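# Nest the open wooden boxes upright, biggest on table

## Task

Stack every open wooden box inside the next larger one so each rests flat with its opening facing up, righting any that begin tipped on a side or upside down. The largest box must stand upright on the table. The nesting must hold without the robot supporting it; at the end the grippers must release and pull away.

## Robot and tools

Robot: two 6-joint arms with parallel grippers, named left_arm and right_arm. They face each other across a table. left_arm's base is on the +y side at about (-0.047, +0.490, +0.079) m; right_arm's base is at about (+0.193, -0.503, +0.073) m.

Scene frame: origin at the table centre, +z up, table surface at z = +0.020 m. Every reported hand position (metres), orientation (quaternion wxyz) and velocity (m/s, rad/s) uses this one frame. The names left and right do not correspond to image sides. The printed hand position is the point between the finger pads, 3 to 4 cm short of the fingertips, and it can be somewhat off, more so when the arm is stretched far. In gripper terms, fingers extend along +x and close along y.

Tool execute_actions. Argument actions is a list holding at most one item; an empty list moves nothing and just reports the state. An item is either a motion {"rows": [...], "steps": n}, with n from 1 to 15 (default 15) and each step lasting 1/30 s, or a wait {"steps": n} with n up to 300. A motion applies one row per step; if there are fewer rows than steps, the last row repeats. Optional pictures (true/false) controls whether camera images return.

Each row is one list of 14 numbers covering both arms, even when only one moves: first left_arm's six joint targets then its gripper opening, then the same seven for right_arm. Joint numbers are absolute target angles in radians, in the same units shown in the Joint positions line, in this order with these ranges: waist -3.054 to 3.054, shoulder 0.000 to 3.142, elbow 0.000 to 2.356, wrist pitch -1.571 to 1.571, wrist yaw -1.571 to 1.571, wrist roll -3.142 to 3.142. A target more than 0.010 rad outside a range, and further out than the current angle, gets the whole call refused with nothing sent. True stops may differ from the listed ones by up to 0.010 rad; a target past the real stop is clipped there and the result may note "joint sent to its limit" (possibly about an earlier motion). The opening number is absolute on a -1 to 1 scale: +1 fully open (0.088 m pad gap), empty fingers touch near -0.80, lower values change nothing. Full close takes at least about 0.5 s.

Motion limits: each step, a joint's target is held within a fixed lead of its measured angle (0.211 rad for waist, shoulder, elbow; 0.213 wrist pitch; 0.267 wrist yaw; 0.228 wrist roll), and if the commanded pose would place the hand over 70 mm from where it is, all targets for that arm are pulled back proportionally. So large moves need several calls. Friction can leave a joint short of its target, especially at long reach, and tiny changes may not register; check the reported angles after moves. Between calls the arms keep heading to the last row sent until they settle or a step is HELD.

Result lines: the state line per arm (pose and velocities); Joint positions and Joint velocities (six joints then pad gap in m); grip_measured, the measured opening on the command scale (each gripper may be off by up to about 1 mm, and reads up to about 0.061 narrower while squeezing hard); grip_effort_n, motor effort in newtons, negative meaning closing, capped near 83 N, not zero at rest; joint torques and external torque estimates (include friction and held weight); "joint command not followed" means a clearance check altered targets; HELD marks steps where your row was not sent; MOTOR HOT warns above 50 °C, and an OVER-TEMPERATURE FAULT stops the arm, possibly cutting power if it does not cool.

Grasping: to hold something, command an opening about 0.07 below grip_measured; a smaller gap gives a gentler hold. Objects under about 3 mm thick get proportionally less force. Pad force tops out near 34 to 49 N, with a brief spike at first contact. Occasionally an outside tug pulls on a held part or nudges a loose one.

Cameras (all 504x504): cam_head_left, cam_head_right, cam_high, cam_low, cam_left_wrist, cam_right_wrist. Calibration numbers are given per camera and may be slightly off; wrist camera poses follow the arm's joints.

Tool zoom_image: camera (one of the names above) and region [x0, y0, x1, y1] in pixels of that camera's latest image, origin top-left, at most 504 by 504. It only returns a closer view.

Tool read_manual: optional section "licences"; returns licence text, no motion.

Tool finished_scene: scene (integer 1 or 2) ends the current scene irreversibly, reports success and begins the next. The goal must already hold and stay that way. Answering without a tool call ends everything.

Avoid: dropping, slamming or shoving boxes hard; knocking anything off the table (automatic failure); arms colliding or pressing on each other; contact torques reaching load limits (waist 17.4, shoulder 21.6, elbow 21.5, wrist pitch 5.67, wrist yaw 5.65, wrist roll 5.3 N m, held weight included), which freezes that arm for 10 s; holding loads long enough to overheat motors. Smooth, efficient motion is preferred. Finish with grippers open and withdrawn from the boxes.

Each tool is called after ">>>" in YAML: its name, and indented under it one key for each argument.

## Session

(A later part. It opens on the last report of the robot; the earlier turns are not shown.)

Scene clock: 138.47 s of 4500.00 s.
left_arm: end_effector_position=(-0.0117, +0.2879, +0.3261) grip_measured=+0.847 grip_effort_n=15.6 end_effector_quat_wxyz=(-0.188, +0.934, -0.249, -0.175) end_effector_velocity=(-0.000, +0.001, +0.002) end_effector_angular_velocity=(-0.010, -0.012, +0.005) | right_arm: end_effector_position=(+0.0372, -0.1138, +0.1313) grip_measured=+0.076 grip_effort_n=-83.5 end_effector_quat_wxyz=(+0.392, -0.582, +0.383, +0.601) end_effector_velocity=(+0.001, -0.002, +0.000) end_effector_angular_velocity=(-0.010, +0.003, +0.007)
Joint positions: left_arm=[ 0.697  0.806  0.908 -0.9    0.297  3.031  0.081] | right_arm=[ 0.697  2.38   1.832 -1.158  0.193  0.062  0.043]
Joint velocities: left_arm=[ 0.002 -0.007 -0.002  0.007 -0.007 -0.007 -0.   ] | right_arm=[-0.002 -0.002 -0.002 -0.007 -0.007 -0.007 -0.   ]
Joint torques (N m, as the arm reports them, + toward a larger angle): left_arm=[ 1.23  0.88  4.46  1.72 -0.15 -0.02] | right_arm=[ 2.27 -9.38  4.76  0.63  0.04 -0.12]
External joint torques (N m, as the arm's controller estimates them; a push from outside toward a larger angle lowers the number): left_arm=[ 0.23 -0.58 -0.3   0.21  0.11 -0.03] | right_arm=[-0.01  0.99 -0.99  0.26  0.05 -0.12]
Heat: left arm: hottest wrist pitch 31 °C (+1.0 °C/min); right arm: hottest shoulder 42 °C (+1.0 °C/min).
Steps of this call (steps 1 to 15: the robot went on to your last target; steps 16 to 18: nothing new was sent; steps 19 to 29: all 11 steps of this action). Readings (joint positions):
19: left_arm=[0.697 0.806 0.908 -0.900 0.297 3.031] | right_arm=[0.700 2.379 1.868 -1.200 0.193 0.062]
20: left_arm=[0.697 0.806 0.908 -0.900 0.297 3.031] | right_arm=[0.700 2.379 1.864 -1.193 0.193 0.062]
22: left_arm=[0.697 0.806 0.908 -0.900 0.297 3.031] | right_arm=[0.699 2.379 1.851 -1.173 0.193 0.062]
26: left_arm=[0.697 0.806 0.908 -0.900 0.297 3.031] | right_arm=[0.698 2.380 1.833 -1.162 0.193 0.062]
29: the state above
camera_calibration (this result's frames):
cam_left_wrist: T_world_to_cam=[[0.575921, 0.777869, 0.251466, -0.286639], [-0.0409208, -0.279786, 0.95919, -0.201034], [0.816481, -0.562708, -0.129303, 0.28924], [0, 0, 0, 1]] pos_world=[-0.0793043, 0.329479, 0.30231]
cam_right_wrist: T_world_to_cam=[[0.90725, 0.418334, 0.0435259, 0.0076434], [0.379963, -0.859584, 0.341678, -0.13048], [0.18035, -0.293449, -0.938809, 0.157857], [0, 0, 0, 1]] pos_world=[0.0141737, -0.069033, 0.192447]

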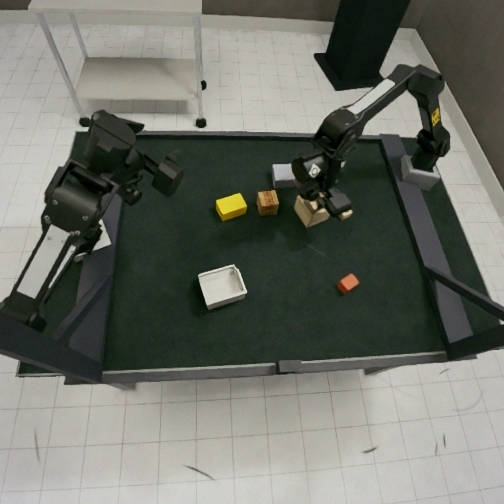

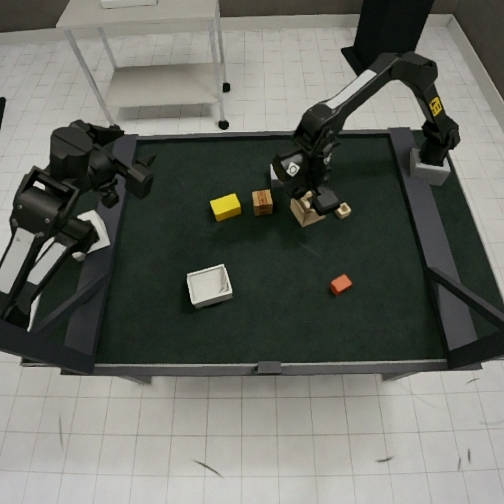

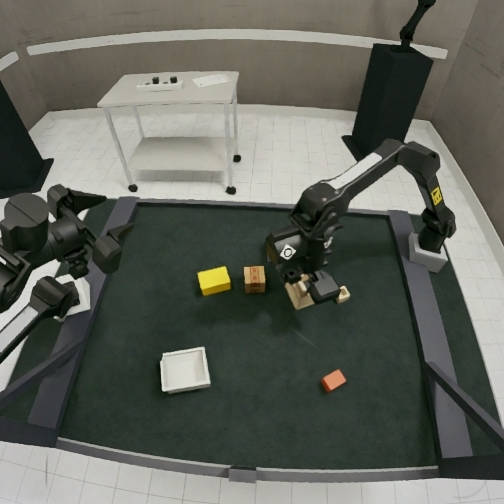

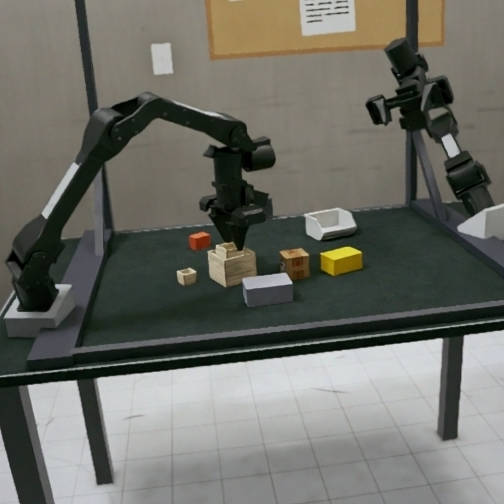

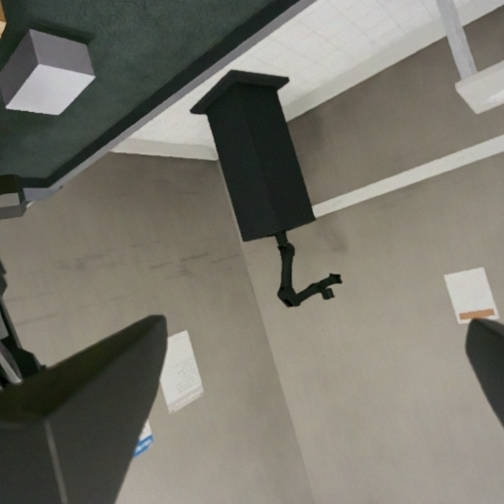

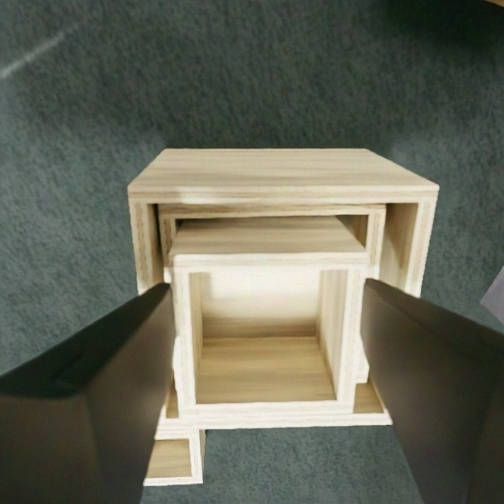

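>>> execute_actions:
  actions:
    - {"rows":[[0.7,0.8,0.9,-0.9,0.3,3.03,0.85,0.697,2.395,1.822,-1.155,0.193,0.058,0.09],[0.7,0.8,0.9,-0.9,0.3,3.03,0.85,0.697,2.395,1.822,-1.155,0.193,0.058,0.12],[0.7,0.8,0.9,-0.9,0.3,3.03,0.85,0.697,2.395,1.822,-1.155,0.193,0.058,0.15],[0.7,0.8,0.9,-0.9,0.3,3.03,0.85,0.697,2.395,1.822,-1.155,0.193,0.058,0.18],[0.7,0.8,0.9,-0.9,0.3,3.03,0.85,0.697,2.395,1.822,-1.155,0.193,0.058,0.22],[0.7,0.8,0.9,-0.9,0.3,3.03,0.85,0.697,2.395,1.822,-1.155,0.193,0.058,0.26],[0.7,0.8,0.9,-0.9,0.3,3.03,0.85,0.697,2.395,1.822,-1.155,0.193,0.058,0.3],[0.7,0.8,0.9,-0.9,0.3,3.03,0.85,0.697,2.395,1.822,-1.155,0.193,0.058,0.3],[0.7,0.8,0.9,-0.9,0.3,3.03,0.85,0.697,2.37,1.84,-1.17,0.193,0.058,0.3],[0.7,0.8,0.9,-0.9,0.3,3.03,0.85,0.697,2.35,1.85,-1.19,0.193,0.058,0.3],[0.7,0.8,0.9,-0.9,0.3,3.03,0.85,0.70,2.33,1.86,-1.22,0.193,0.058,0.3],[0.7,0.8,0.9,-0.9,0.3,3.03,0.85,0.70,2.31,1.86,-1.25,0.193,0.058,0.3],[0.7,0.8,0.9,-0.9,0.3,3.03,0.85,0.70,2.29,1.85,-1.27,0.193,0.058,0.3]],"steps":15}

>>> execute_actions:
  actions:
    - {"rows":[[0.7,0.8,0.9,-0.9,0.3,3.03,0.85,0.71,2.24,1.80,-1.27,0.19,0.04,0.2],[0.7,0.8,0.9,-0.9,0.3,3.03,0.85,0.72,2.20,1.75,-1.26,0.19,0.03,0.2],[0.7,0.8,0.9,-0.9,0.3,3.03,0.85,0.74,2.16,1.70,-1.25,0.19,0.02,0.2],[0.7,0.8,0.9,-0.9,0.3,3.03,0.85,0.76,2.12,1.65,-1.23,0.18,0.01,0.2],[0.7,0.8,0.9,-0.9,0.3,3.03,0.85,0.78,2.09,1.60,-1.21,0.18,0,0.2],[0.7,0.8,0.9,-0.9,0.3,3.03,0.85,0.79,2.07,1.55,-1.19,0.18,-0.015,0.2],[0.7,0.8,0.9,-0.9,0.3,3.03,0.85,0.80,2.05,1.50,-1.16,0.175,-0.015,0.2],[0.7,0.8,0.9,-0.9,0.3,3.03,0.85,0.81,2.04,1.46,-1.13,0.175,-0.015,0.2],[0.7,0.8,0.9,-0.9,0.3,3.03,0.85,0.81,2.04,1.43,-1.11,0.175,-0.015,0.2],[0.7,0.8,0.9,-0.9,0.3,3.03,0.85,0.81,2.04,1.40,-1.09,0.175,-0.015,0.2],[0.7,0.8,0.9,-0.9,0.3,3.03,0.85,0.81,2.05,1.38,-1.07,0.175,-0.015,0.2],[0.7,0.8,0.9,-0.9,0.3,3.03,0.85,0.81,2.06,1.36,-1.05,0.175,-0.015,0.2]],"steps":15}

Scene clock: 141.60 s of 4500.00 s.
left_arm: end_effector_position=(-0.0117, +0.2879, +0.3261) grip_measured=+0.847 grip_effort_n=15.6 end_effector_quat_wxyz=(-0.188, +0.934, -0.249, -0.175) end_effector_velocity=(+0.001, +0.001, -0.001) end_effector_angular_velocity=(+0.008, -0.008, -0.000) | right_arm: end_effector_position=(+0.0480, -0.1267, +0.1507) grip_measured=+0.293 grip_effort_n=12.8 end_effector_quat_wxyz=(+0.383, -0.595, +0.387, +0.591) end_effector_velocity=(+0.041, -0.010, +0.174) end_effector_angular_velocity=(+0.229, +0.127, -0.042)
Joint positions: left_arm=[ 0.697  0.806  0.908 -0.9    0.297  3.031  0.081] | right_arm=[ 0.698  2.335  1.838 -1.247  0.193  0.062  0.053]
Joint velocities: left_arm=[-0.002 -0.002 -0.007  0.007 -0.007  0.007 -0.   ] | right_arm=[ 0.002 -0.437  0.012 -0.183 -0.007 -0.007  0.002]
Joint torques (N m, as the arm reports them, + toward a larger angle): left_arm=[ 1.23  0.88  4.47  1.73 -0.15 -0.03] | right_arm=[  2.47 -12.54   7.16   0.41   0.03  -0.08]
External joint torques (N m, as the arm's controller estimates them; a push from outside toward a larger angle lowers the number): left_arm=[ 0.23 -0.65 -0.25  0.22  0.12 -0.04] | right_arm=[ 0.14 -2.56  0.82 -0.04  0.03 -0.09]
Heat: left arm: hottest wrist pitch 31 °C (+1.0 °C/min); right arm: hottest shoulder 42 °C (+2.0 °C/min).
Steps of this call (steps 1 to 15: the robot went on to your last target; steps 16 to 79: nothing new was sent; steps 80 to 94: all 15 steps of this action). Readings (joint positions):
80: left_arm=[0.697 0.806 0.908 -0.900 0.297 3.031] | right_arm=[0.697 2.380 1.832 -1.157 0.193 0.062]
81: left_arm=[0.697 0.806 0.908 -0.900 0.297 3.031] | right_arm=[0.697 2.380 1.832 -1.157 0.193 0.062]
83: left_arm=[0.697 0.806 0.908 -0.900 0.297 3.031] | right_arm=[0.697 2.380 1.832 -1.157 0.193 0.062]
87: left_arm=[0.697 0.806 0.908 -0.900 0.297 3.031] | right_arm=[0.697 2.380 1.832 -1.157 0.193 0.062]
94: the state above
camera_calibration (this result's frames):
cam_left_wrist: T_world_to_cam=[[0.575921, 0.777869, 0.251466, -0.286639], [-0.0409208, -0.279786, 0.95919, -0.201034], [0.816481, -0.562708, -0.129303, 0.28924], [0, 0, 0, 1]] pos_world=[-0.0793043, 0.329479, 0.30231]
cam_right_wrist: T_world_to_cam=[[0.903062, 0.427129, 0.0451648, 0.0034473], [0.380653, -0.84461, 0.37648, -0.1557], [0.198952, -0.322793, -0.925323, 0.163745], [0, 0, 0, 1]] pos_world=[0.0235773, -0.0801228, 0.209979]

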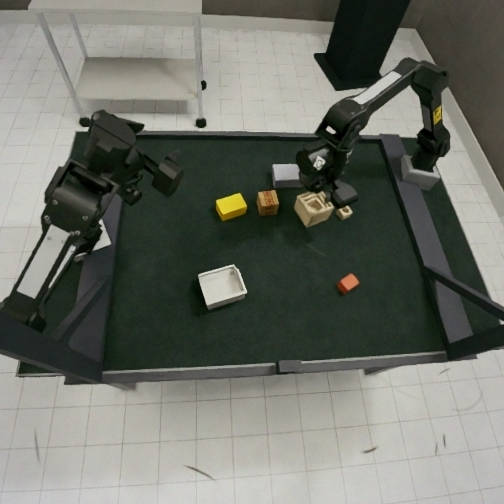

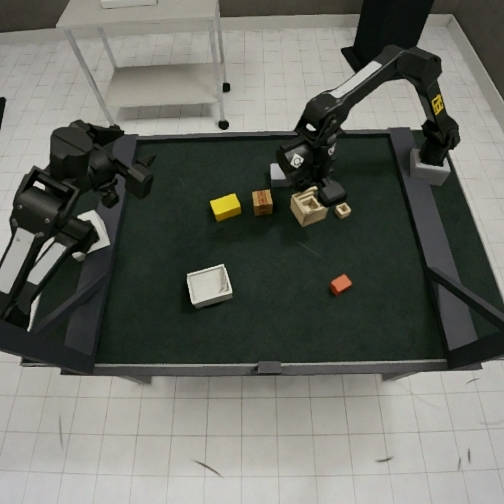

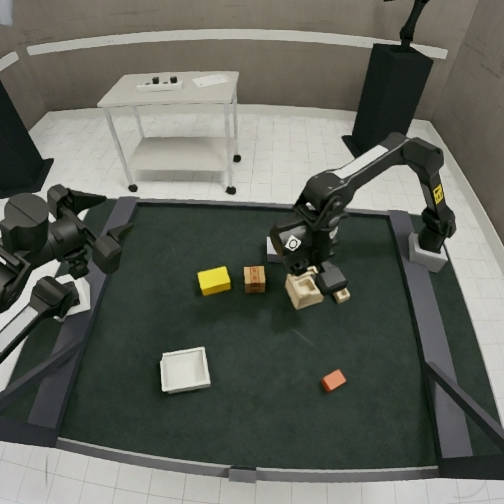

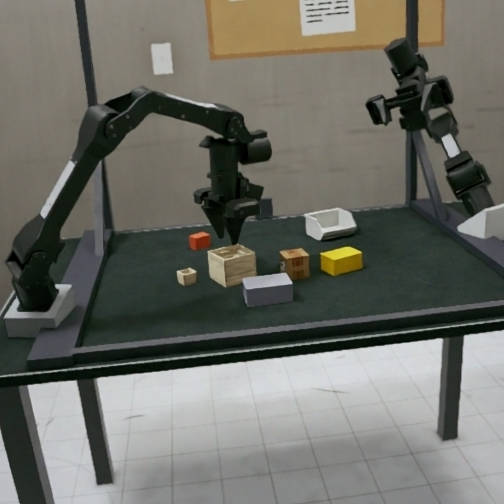

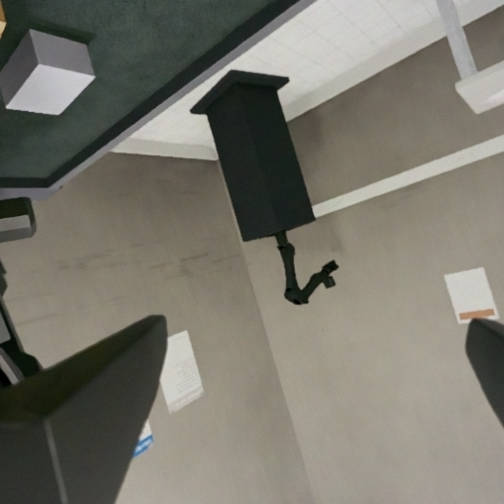

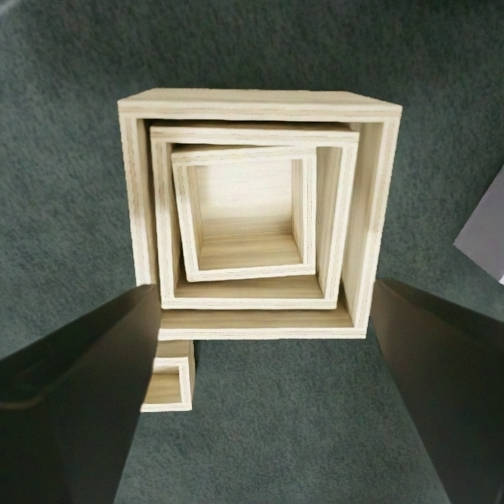

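Scene clock: 142.10 s of 4500.00 s.
left_arm: end_effector_position=(-0.0117, +0.2879, +0.3261) grip_measured=+0.847 grip_effort_n=16.0 end_effector_quat_wxyz=(-0.188, +0.934, -0.249, -0.175) end_effector_velocity=(-0.000, +0.002, -0.002) end_effector_angular_velocity=(-0.013, +0.012, +0.017) | right_arm: end_effector_position=(+0.0439, -0.2112, +0.1478) grip_measured=+0.203 grip_effort_n=-15.6 end_effector_quat_wxyz=(+0.332, -0.622, +0.326, +0.630) end_effector_velocity=(+0.030, -0.056, -0.092) end_effector_angular_velocity=(-0.193, -0.115, +0.030)
Joint positions: left_arm=[ 0.697  0.806  0.908 -0.9    0.297  3.031  0.081] | right_arm=[ 0.813  2.054  1.382 -1.072  0.176 -0.01   0.049]
Joint velocities: left_arm=[-0.002 -0.002 -0.002 -0.007 -0.007 -0.022 -0.   ] | right_arm=[-0.032  0.032 -0.33   0.139 -0.007 -0.022 -0.001]
Joint torques (N m, as the arm reports them, + toward a larger angle): left_arm=[ 1.25  0.86  4.47  1.73 -0.15 -0.02] | right_arm=[ 1.66 -8.13  6.07  0.95  0.01 -0.1 ]
External joint torques (N m, as the arm's controller estimates them; a push from outside toward a larger angle lowers the number): left_arm=[ 0.27 -0.64 -0.3   0.19  0.11 -0.03] | right_arm=[-0.05  1.25 -0.97  0.3   0.   -0.11]
Heat: left arm: hottest wrist pitch 31 °C (+1.0 °C/min); right arm: hottest shoulder 42 °C (+2.0 °C/min).
Steps of this call (steps 1 to 15: all 15 steps of this action). Readings (joint positions):
1: left_arm=[0.697 0.806 0.908 -0.900 0.297 3.031] | right_arm=[0.698 2.316 1.837 -1.250 0.193 0.059]
2: left_arm=[0.697 0.806 0.908 -0.900 0.297 3.031] | right_arm=[0.700 2.291 1.824 -1.251 0.193 0.052]
4: left_arm=[0.697 0.806 0.908 -0.900 0.297 3.031] | right_arm=[0.712 2.223 1.764 -1.250 0.193 0.036]
8: left_arm=[0.697 0.806 0.908 -0.900 0.297 3.031] | right_arm=[0.777 2.086 1.591 -1.190 0.182 0.002]
15: the state above
camera_calibration (this result's frames):
cam_left_wrist: T_world_to_cam=[[0.575921, 0.777869, 0.251466, -0.286639], [-0.0409208, -0.279786, 0.95919, -0.201034], [0.816481, -0.562708, -0.129303, 0.28924], [0, 0, 0, 1]] pos_world=[-0.0793043, 0.329479, 0.30231]
cam_right_wrist: T_world_to_cam=[[0.810172, 0.584134, 0.049089, 0.0799779], [0.532122, -0.767987, 0.356429, -0.21198], [0.245902, -0.262647, -0.933032, 0.146371], [0, 0, 0, 1]] pos_world=[0.0120102, -0.171071, 0.208199]

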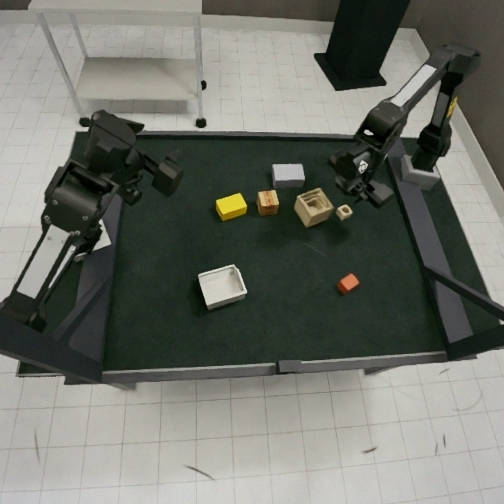

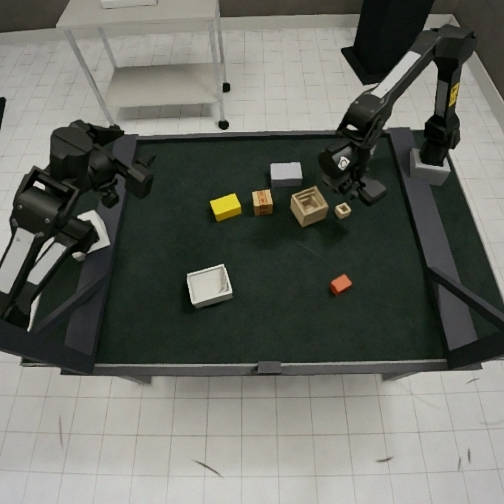

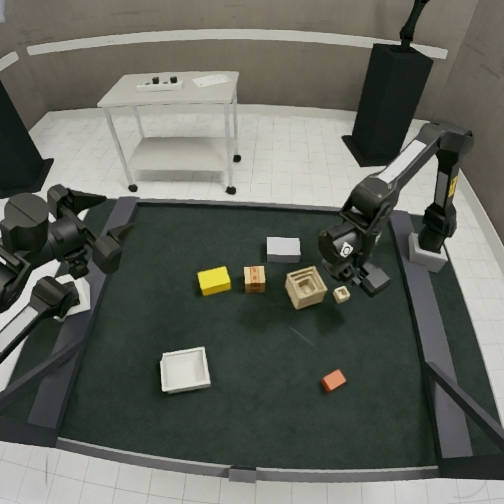

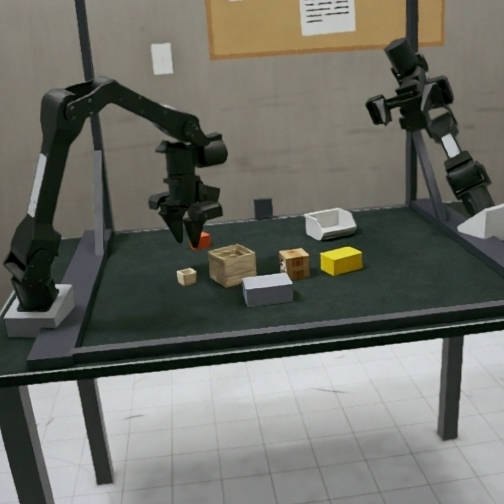

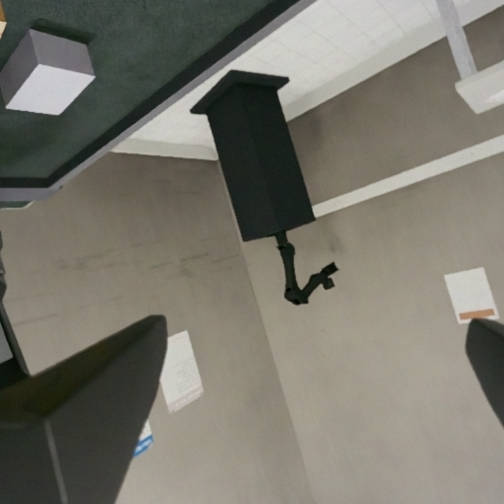

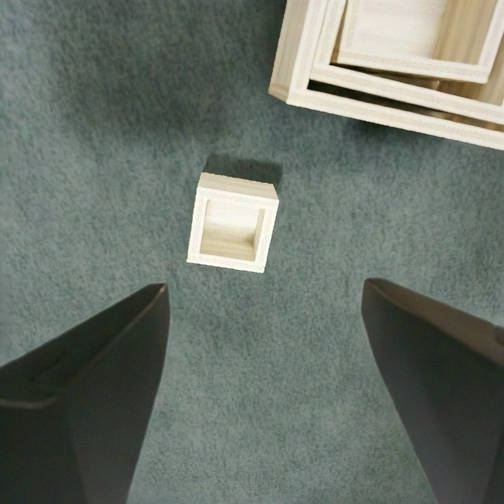

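>>> execute_actions:
  actions:
    - {"rows":[[0.7,0.8,0.9,-0.9,0.3,3.03,0.85,0.82,2.065,1.36,-1.03,0.175,0.06,0.1],[0.7,0.8,0.9,-0.9,0.3,3.03,0.85,0.82,2.075,1.345,-1.01,0.175,0.10,0.1],[0.7,0.8,0.9,-0.9,0.3,3.03,0.85,0.82,2.09,1.33,-0.98,0.175,0.13,0.1],[0.7,0.8,0.9,-0.9,0.3,3.03,0.85,0.82,2.105,1.315,-0.96,0.175,0.13,0.1],[0.7,0.8,0.9,-0.9,0.3,3.03,0.85,0.82,2.12,1.30,-0.945,0.175,0.13,0.1],[0.7,0.8,0.9,-0.9,0.3,3.03,0.85,0.82,2.13,1.29,-0.93,0.175,0.13,0.1]],"steps":14}

Scene clock: 144.17 s of 4500.00 s.
left_arm: end_effector_position=(-0.0117, +0.2879, +0.3261) grip_measured=+0.847 grip_effort_n=16.0 end_effector_quat_wxyz=(-0.188, +0.934, -0.249, -0.175) end_effector_velocity=(-0.001, -0.001, -0.001) end_effector_angular_velocity=(+0.020, +0.002, -0.014) | right_arm: end_effector_position=(+0.0358, -0.2149, +0.1066) grip_measured=+0.103 grip_effort_n=-16.0 end_effector_quat_wxyz=(+0.370, -0.604, +0.367, +0.603) end_effector_velocity=(-0.006, +0.008, +0.000) end_effector_angular_velocity=(+0.037, +0.035, -0.004)
Joint positions: left_arm=[ 0.697  0.806  0.908 -0.9    0.297  3.031  0.081] | right_arm=[ 0.818  2.12   1.296 -0.933  0.176  0.125  0.044]
Joint velocities: left_arm=[-0.002  0.002  0.002 -0.007  0.007  0.022 -0.   ] | right_arm=[-0.002 -0.002 -0.002  0.051 -0.007 -0.007 -0.   ]
Joint torques (N m, as the arm reports them, + toward a larger angle): left_arm=[ 1.25  0.88  4.47  1.73 -0.16 -0.03] | right_arm=[ 1.74 -7.2   4.74  0.52  0.03  0.19]
External joint torques (N m, as the arm's controller estimates them; a push from outside toward a larger angle lowers the number): left_arm=[ 0.25 -0.61 -0.32  0.2   0.1  -0.04] | right_arm=[ 0.09  0.98 -0.68  0.22  0.02  0.19]
Heat: left arm: hottest wrist pitch 31 °C (+1.0 °C/min); right arm: hottest shoulder 41 °C (+1.0 °C/min).
Steps of this call (steps 1 to 30: the robot went on to your last target; steps 31 to 48: nothing new was sent; steps 49 to 62: all 14 steps of this action). Readings (joint positions):
49: left_arm=[0.697 0.806 0.908 -0.900 0.297 3.031] | right_arm=[0.812 2.055 1.370 -1.050 0.176 -0.002]
50: left_arm=[0.697 0.806 0.908 -0.900 0.297 3.031] | right_arm=[0.813 2.055 1.368 -1.040 0.176 0.023]
52: left_arm=[0.697 0.806 0.908 -0.900 0.297 3.031] | right_arm=[0.816 2.060 1.356 -1.006 0.176 0.077]
56: left_arm=[0.697 0.806 0.908 -0.900 0.297 3.031] | right_arm=[0.818 2.100 1.317 -0.950 0.176 0.116]
62: the state above
camera_calibration (this result's frames):
cam_left_wrist: T_world_to_cam=[[0.575921, 0.777869, 0.251466, -0.286639], [-0.0409208, -0.279786, 0.95919, -0.201034], [0.816481, -0.562708, -0.129303, 0.28924], [0, 0, 0, 1]] pos_world=[-0.0793043, 0.329479, 0.30231]
cam_right_wrist: T_world_to_cam=[[0.877746, 0.476563, 0.0495062, 0.0652315], [0.427596, -0.825765, 0.367795, -0.205712], [0.216158, -0.301662, -0.928588, 0.101153], [0, 0, 0, 1]] pos_world=[0.00883975, -0.170442, 0.16636]

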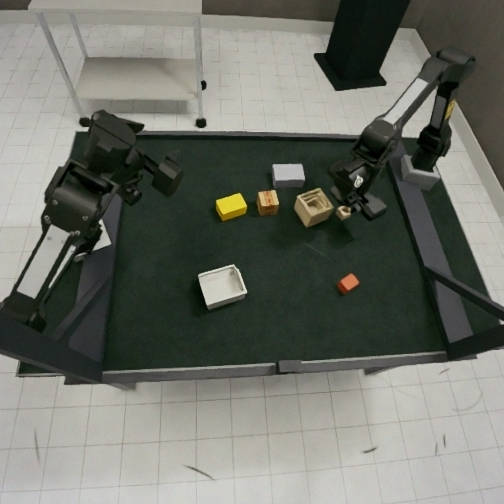

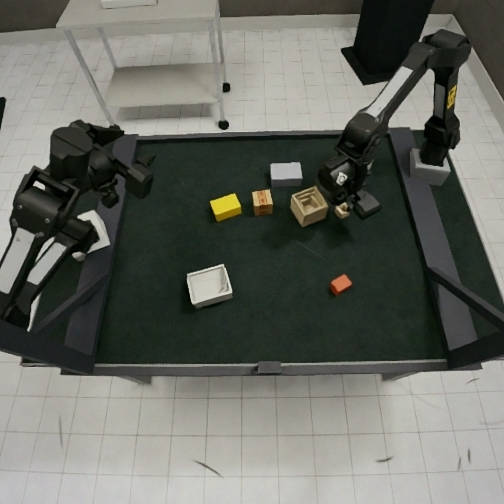

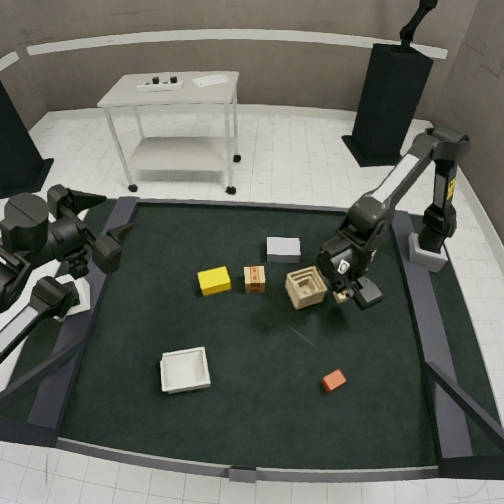

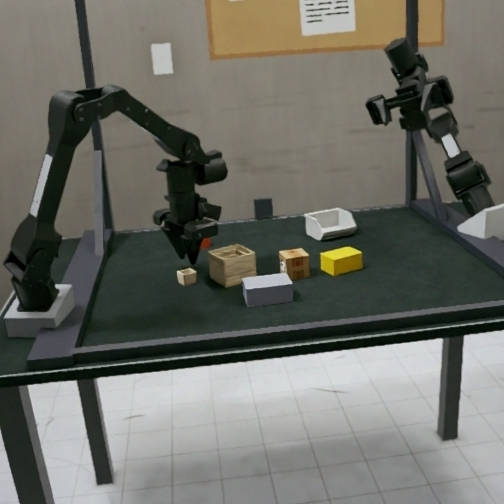

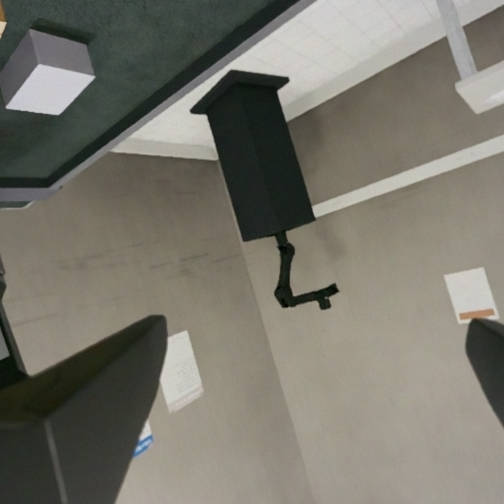

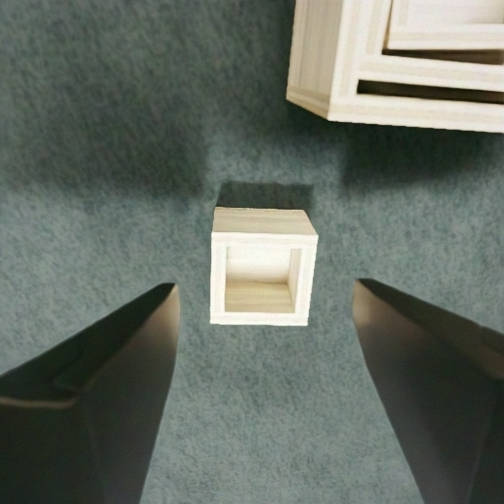

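>>> execute_actions:
  actions:
    - {"rows":[[0.7,0.8,0.9,-0.9,0.3,3.03,0.85,0.818,2.14,1.295,-0.91,0.175,0.13,0.1],[0.7,0.8,0.9,-0.9,0.3,3.03,0.85,0.818,2.155,1.295,-0.90,0.175,0.13,0.1],[0.7,0.8,0.9,-0.9,0.3,3.03,0.85,0.818,2.17,1.295,-0.885,0.175,0.13,0.1],[0.7,0.8,0.9,-0.9,0.3,3.03,0.85,0.818,2.182,1.295,-0.877,0.175,0.13,0.1]],"steps":13}

Scene clock: 145.63 s of 4500.00 s.
left_arm: end_effector_position=(-0.0117, +0.2879, +0.3261) grip_measured=+0.847 grip_effort_n=16.0 end_effector_quat_wxyz=(-0.188, +0.934, -0.249, -0.175) end_effector_velocity=(-0.001, +0.001, -0.004) end_effector_angular_velocity=(-0.016, +0.019, +0.005) | right_arm: end_effector_position=(+0.0290, -0.2098, +0.0911) grip_measured=+0.102 grip_effort_n=-16.0 end_effector_quat_wxyz=(+0.371, -0.602, +0.367, +0.605) end_effector_velocity=(-0.000, -0.003, +0.000) end_effector_angular_velocity=(-0.009, +0.002, +0.026)
Joint positions: left_arm=[ 0.697  0.806  0.908 -0.9    0.297  3.031  0.081] | right_arm=[ 0.818  2.168  1.296 -0.879  0.176  0.126  0.044]
Joint velocities: left_arm=[-0.002 -0.007 -0.007 -0.007  0.007 -0.022  0.   ] | right_arm=[ 0.002 -0.002 -0.002 -0.007 -0.007 -0.022 -0.   ]
Joint torques (N m, as the arm reports them, + toward a larger angle): left_arm=[ 1.24  0.88  4.45  1.73 -0.16 -0.03] | right_arm=[ 1.6  -7.01  5.1   0.57  0.03  0.15]
External joint torques (N m, as the arm's controller estimates them; a push from outside toward a larger angle lowers the number): left_arm=[ 0.24 -0.58 -0.31  0.22  0.1  -0.04] | right_arm=[-0.11  1.34 -0.16  0.24  0.02  0.15]
Heat: left arm: hottest wrist pitch 31 °C (+1.0 °C/min); right arm: hottest shoulder 41 °C (+1.0 °C/min).
Steps of this call (steps 1 to 15: the robot went on to your last target; steps 16 to 31: nothing new was sent; steps 32 to 44: all 13 steps of this action). Readings (joint positions):
32: left_arm=[0.697 0.806 0.908 -0.900 0.297 3.031] | right_arm=[0.818 2.120 1.296 -0.930 0.176 0.126]
33: left_arm=[0.697 0.806 0.908 -0.900 0.297 3.031] | right_arm=[0.818 2.122 1.296 -0.923 0.176 0.126]
35: left_arm=[0.697 0.806 0.908 -0.900 0.297 3.031] | right_arm=[0.818 2.134 1.296 -0.901 0.176 0.126]
39: left_arm=[0.697 0.806 0.908 -0.900 0.297 3.031] | right_arm=[0.818 2.164 1.296 -0.885 0.176 0.126]
44: the state above
camera_calibration (this result's frames):
cam_left_wrist: T_world_to_cam=[[0.575921, 0.777869, 0.251466, -0.286639], [-0.0409208, -0.279786, 0.95919, -0.201034], [0.816481, -0.562708, -0.129303, 0.28924], [0, 0, 0, 1]] pos_world=[-0.0793043, 0.329479, 0.30231]
cam_right_wrist: T_world_to_cam=[[0.878955, 0.474393, 0.0488794, 0.0690679], [0.427025, -0.828514, 0.362236, -0.192936], [0.21234, -0.297516, -0.930804, 0.0909762], [0, 0, 0, 1]] pos_world=[0.00236302, -0.165549, 0.151193]

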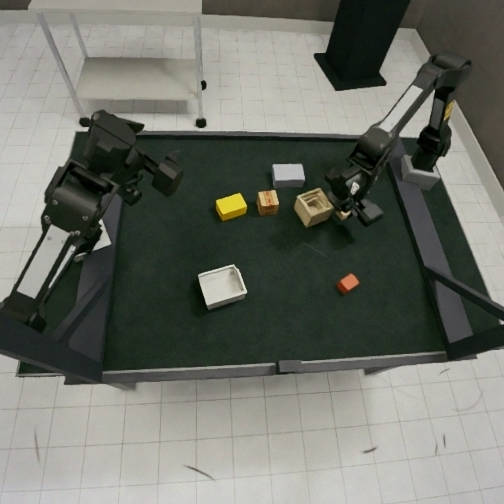

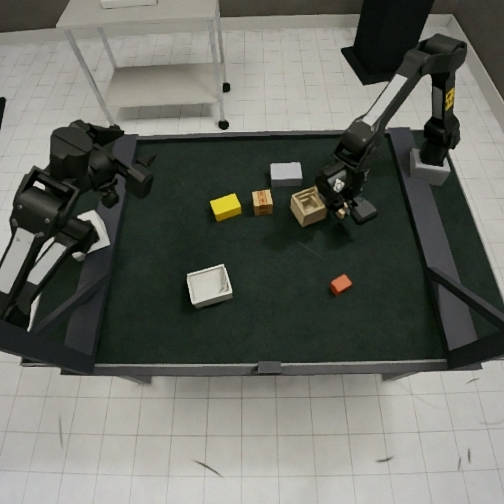

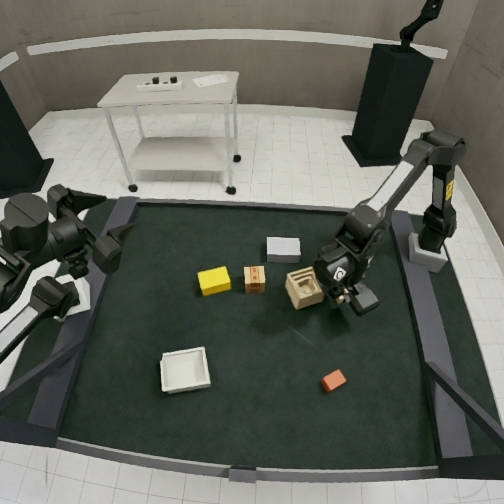

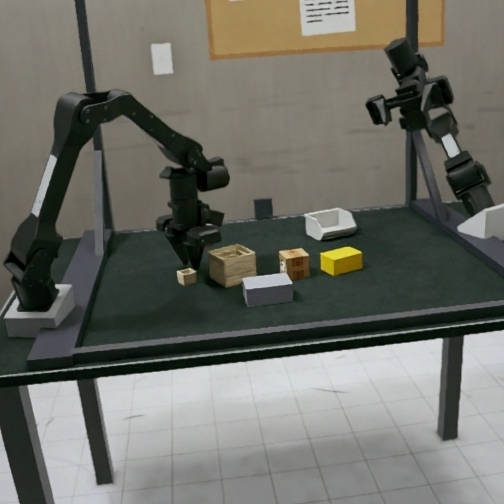

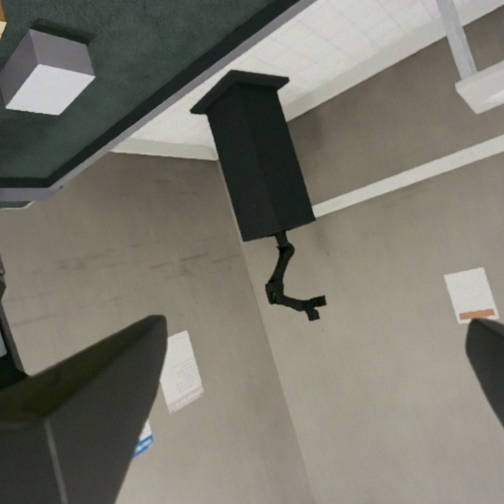

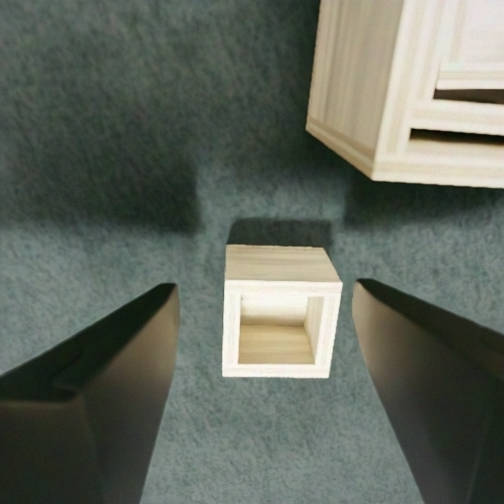

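>>> execute_actions:
  actions:
    - {"rows":[[0.7,0.8,0.9,-0.9,0.3,3.03,0.85,0.808,2.203,1.295,-0.85,0.175,0.13,0.1]],"steps":11}

>>> zoom_image:
  camera: "cam_low"
  region: [150,220,230,300]

Scene clock: 146.83 s of 4500.00 s.
left_arm: end_effector_position=(-0.0117, +0.2879, +0.3261) grip_measured=+0.847 grip_effort_n=15.6 end_effector_quat_wxyz=(-0.188, +0.934, -0.249, -0.175) end_effector_velocity=(+0.002, +0.002, +0.002) end_effector_angular_velocity=(-0.006, -0.015, +0.020) | right_arm: end_effector_position=(+0.0280, -0.2057, +0.0843) grip_measured=+0.102 grip_effort_n=-15.6 end_effector_quat_wxyz=(+0.374, -0.598, +0.369, +0.605) end_effector_velocity=(+0.004, -0.004, -0.000) end_effector_angular_velocity=(-0.024, -0.006, +0.004)
Joint positions: left_arm=[ 0.697  0.806  0.908 -0.9    0.297  3.031  0.081] | right_arm=[ 0.81   2.187  1.296 -0.852  0.176  0.126  0.044]
Joint velocities: left_arm=[ 0.002 -0.002 -0.002  0.007 -0.022 -0.007 -0.   ] | right_arm=[-0.007 -0.002 -0.002 -0.022 -0.007 -0.007 -0.   ]
Joint torques (N m, as the arm reports them, + toward a larger angle): left_arm=[ 1.25  0.87  4.47  1.73 -0.15 -0.01] | right_arm=[ 1.53 -7.06  5.14  0.65 -0.05  0.08]
External joint torques (N m, as the arm's controller estimates them; a push from outside toward a larger angle lowers the number): left_arm=[ 0.23 -0.61 -0.31  0.2   0.12 -0.02] | right_arm=[-0.16  1.37 -0.04  0.32 -0.05  0.08]
Heat: left arm: hottest wrist pitch 31 °C (+1.0 °C/min); right arm: hottest shoulder 41 °C (+2.0 °C/min).
Steps of this call (steps 1 to 15: the robot went on to your last target; steps 16 to 25: nothing new was sent; steps 26 to 36: all 11 steps of this action). Readings (joint positions):
26: left_arm=[0.697 0.806 0.908 -0.900 0.297 3.031] | right_arm=[0.818 2.170 1.296 -0.876 0.176 0.126]
27: left_arm=[0.697 0.806 0.908 -0.900 0.297 3.031] | right_arm=[0.817 2.172 1.296 -0.867 0.176 0.126]
29: left_arm=[0.697 0.806 0.908 -0.900 0.297 3.031] | right_arm=[0.814 2.180 1.296 -0.857 0.176 0.126]
33: left_arm=[0.697 0.806 0.908 -0.900 0.297 3.031] | right_arm=[0.810 2.187 1.296 -0.853 0.176 0.126]
36: the state above
camera_calibration (this result's frames):
cam_left_wrist: T_world_to_cam=[[0.575921, 0.777869, 0.251466, -0.286639], [-0.0409208, -0.279786, 0.95919, -0.201034], [0.816481, -0.562708, -0.129303, 0.28924], [0, 0, 0, 1]] pos_world=[-0.0793043, 0.329479, 0.30231]
cam_right_wrist: T_world_to_cam=[[0.883444, 0.466197, 0.046755, 0.0666658], [0.421171, -0.833893, 0.356705, -0.187073], [0.205284, -0.295437, -0.933046, 0.0868143], [0, 0, 0, 1]] pos_world=[0.00207259, -0.16143, 0.144615]

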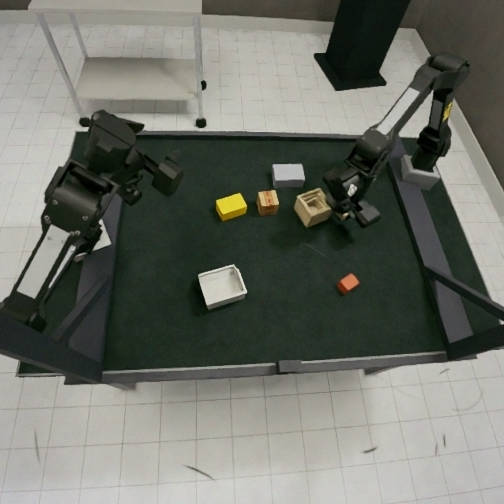

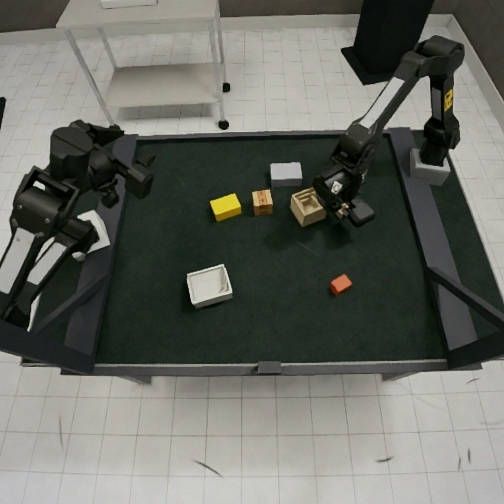

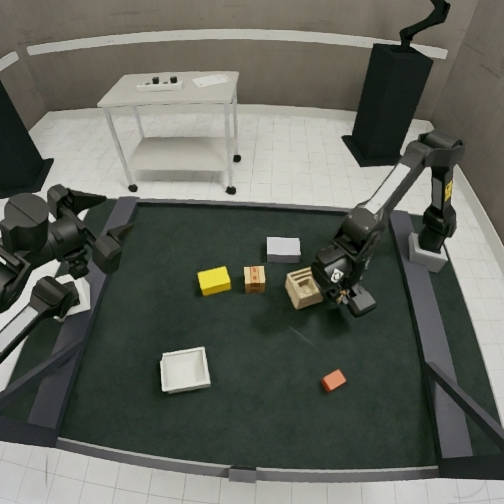

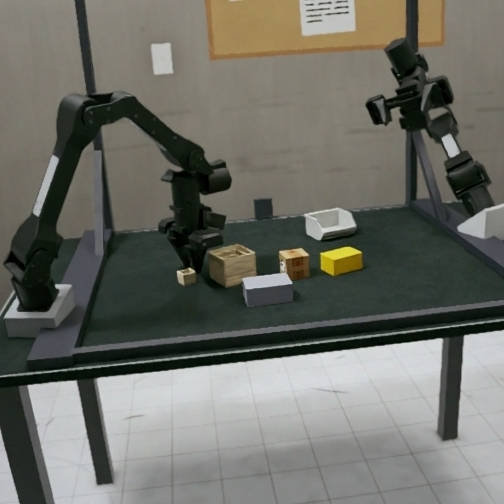

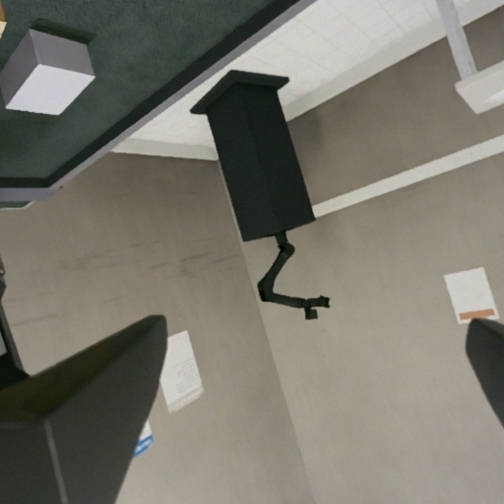

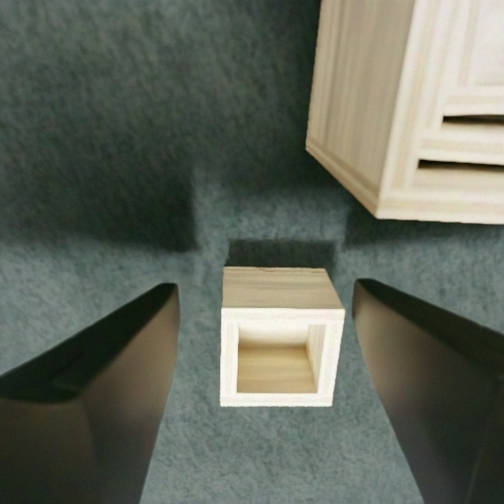

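Region (150, 220, 230, 300) of cam_low's 504x504 image, scaled by 6.300, with more detail than that image has.

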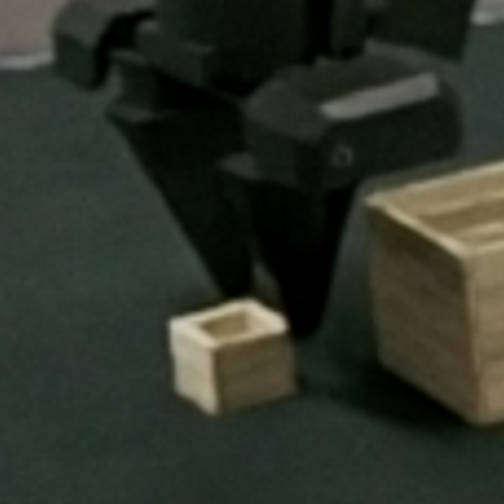

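>>> execute_actions:
  actions:
    - {"rows":[[0.7,0.8,0.9,-0.9,0.3,3.03,0.85,0.80,2.207,1.295,-0.882,0.175,0.13,0.1]],"steps":10}

Scene clock: 147.63 s of 4500.00 s.
left_arm: end_effector_position=(-0.0117, +0.2879, +0.3261) grip_measured=+0.847 grip_effort_n=16.0 end_effector_quat_wxyz=(-0.188, +0.934, -0.249, -0.175) end_effector_velocity=(-0.001, -0.002, +0.000) end_effector_angular_velocity=(-0.008, +0.001, -0.008) | right_arm: end_effector_position=(+0.0334, -0.2096, +0.0828) grip_measured=+0.102 grip_effort_n=-15.6 end_effector_quat_wxyz=(+0.370, -0.607, +0.375, +0.595) end_effector_velocity=(+0.001, -0.006, +0.000) end_effector_angular_velocity=(-0.031, +0.006, -0.006)
Joint positions: left_arm=[ 0.697  0.806  0.908 -0.9    0.297  3.031  0.081] | right_arm=[ 0.803  2.19   1.296 -0.879  0.176  0.126  0.044]
Joint velocities: left_arm=[-0.002 -0.002 -0.002  0.007  0.007 -0.007 -0.   ] | right_arm=[-0.002 -0.002 -0.002 -0.022 -0.022  0.007  0.   ]
Joint torques (N m, as the arm reports them, + toward a larger angle): left_arm=[ 1.24  0.88  4.45  1.72 -0.16 -0.02] | right_arm=[ 1.49 -6.86  5.11  0.22 -0.03  0.17]
External joint torques (N m, as the arm's controller estimates them; a push from outside toward a larger angle lowers the number): left_arm=[ 0.24 -0.64 -0.29  0.2   0.11 -0.03] | right_arm=[-0.23  1.57 -0.06 -0.07 -0.03  0.17]
Heat: left arm: hottest wrist pitch 31 °C (+1.0 °C/min); right arm: hottest shoulder 41 °C (+2.0 °C/min).
Steps of this call (steps 1 to 14: the robot went on to your last target; steps 15 to 24: all 10 steps of this action). Readings (joint positions):
15: left_arm=[0.697 0.806 0.908 -0.900 0.297 3.031] | right_arm=[0.810 2.187 1.296 -0.853 0.176 0.126]
16: left_arm=[0.697 0.806 0.908 -0.900 0.297 3.031] | right_arm=[0.809 2.188 1.296 -0.861 0.176 0.126]
18: left_arm=[0.697 0.806 0.908 -0.900 0.297 3.031] | right_arm=[0.806 2.188 1.296 -0.874 0.176 0.126]
22: left_arm=[0.697 0.806 0.908 -0.900 0.297 3.031] | right_arm=[0.803 2.190 1.296 -0.879 0.176 0.126]
24: the state above
camera_calibration (this result's frames):
cam_left_wrist: T_world_to_cam=[[0.575921, 0.777869, 0.251466, -0.286639], [-0.0409208, -0.279786, 0.95919, -0.201034], [0.816481, -0.562708, -0.129303, 0.28924], [0, 0, 0, 1]] pos_world=[-0.0793043, 0.329479, 0.30231]
cam_right_wrist: T_world_to_cam=[[0.883682, 0.465565, 0.0485391, 0.0634942], [0.413444, -0.824935, 0.385418, -0.192389], [0.219479, -0.320518, -0.921465, 0.0764625], [0, 0, 0, 1]] pos_world=[0.00665171, -0.163762, 0.141526]

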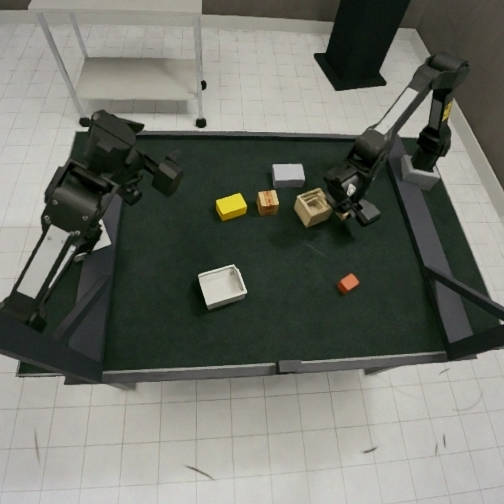

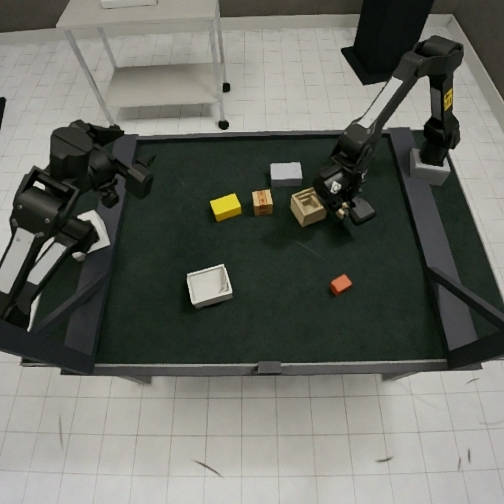

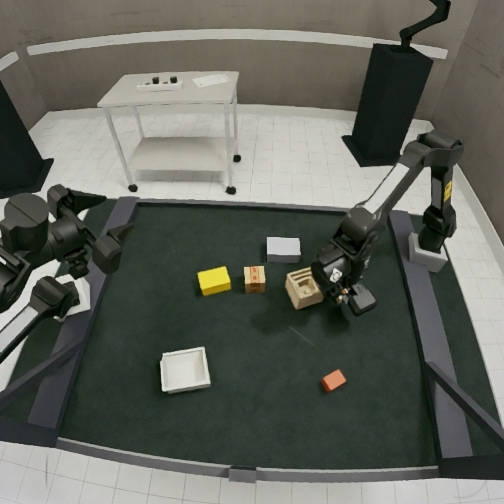

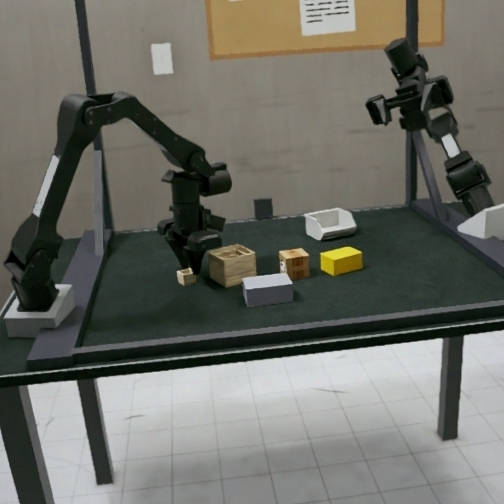

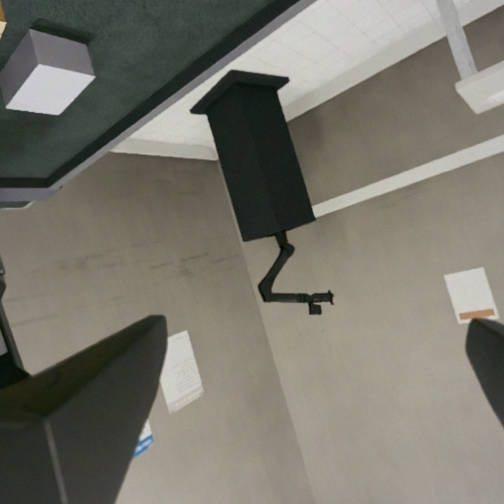

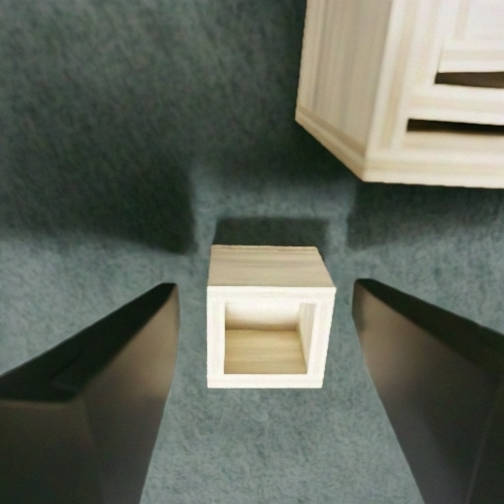

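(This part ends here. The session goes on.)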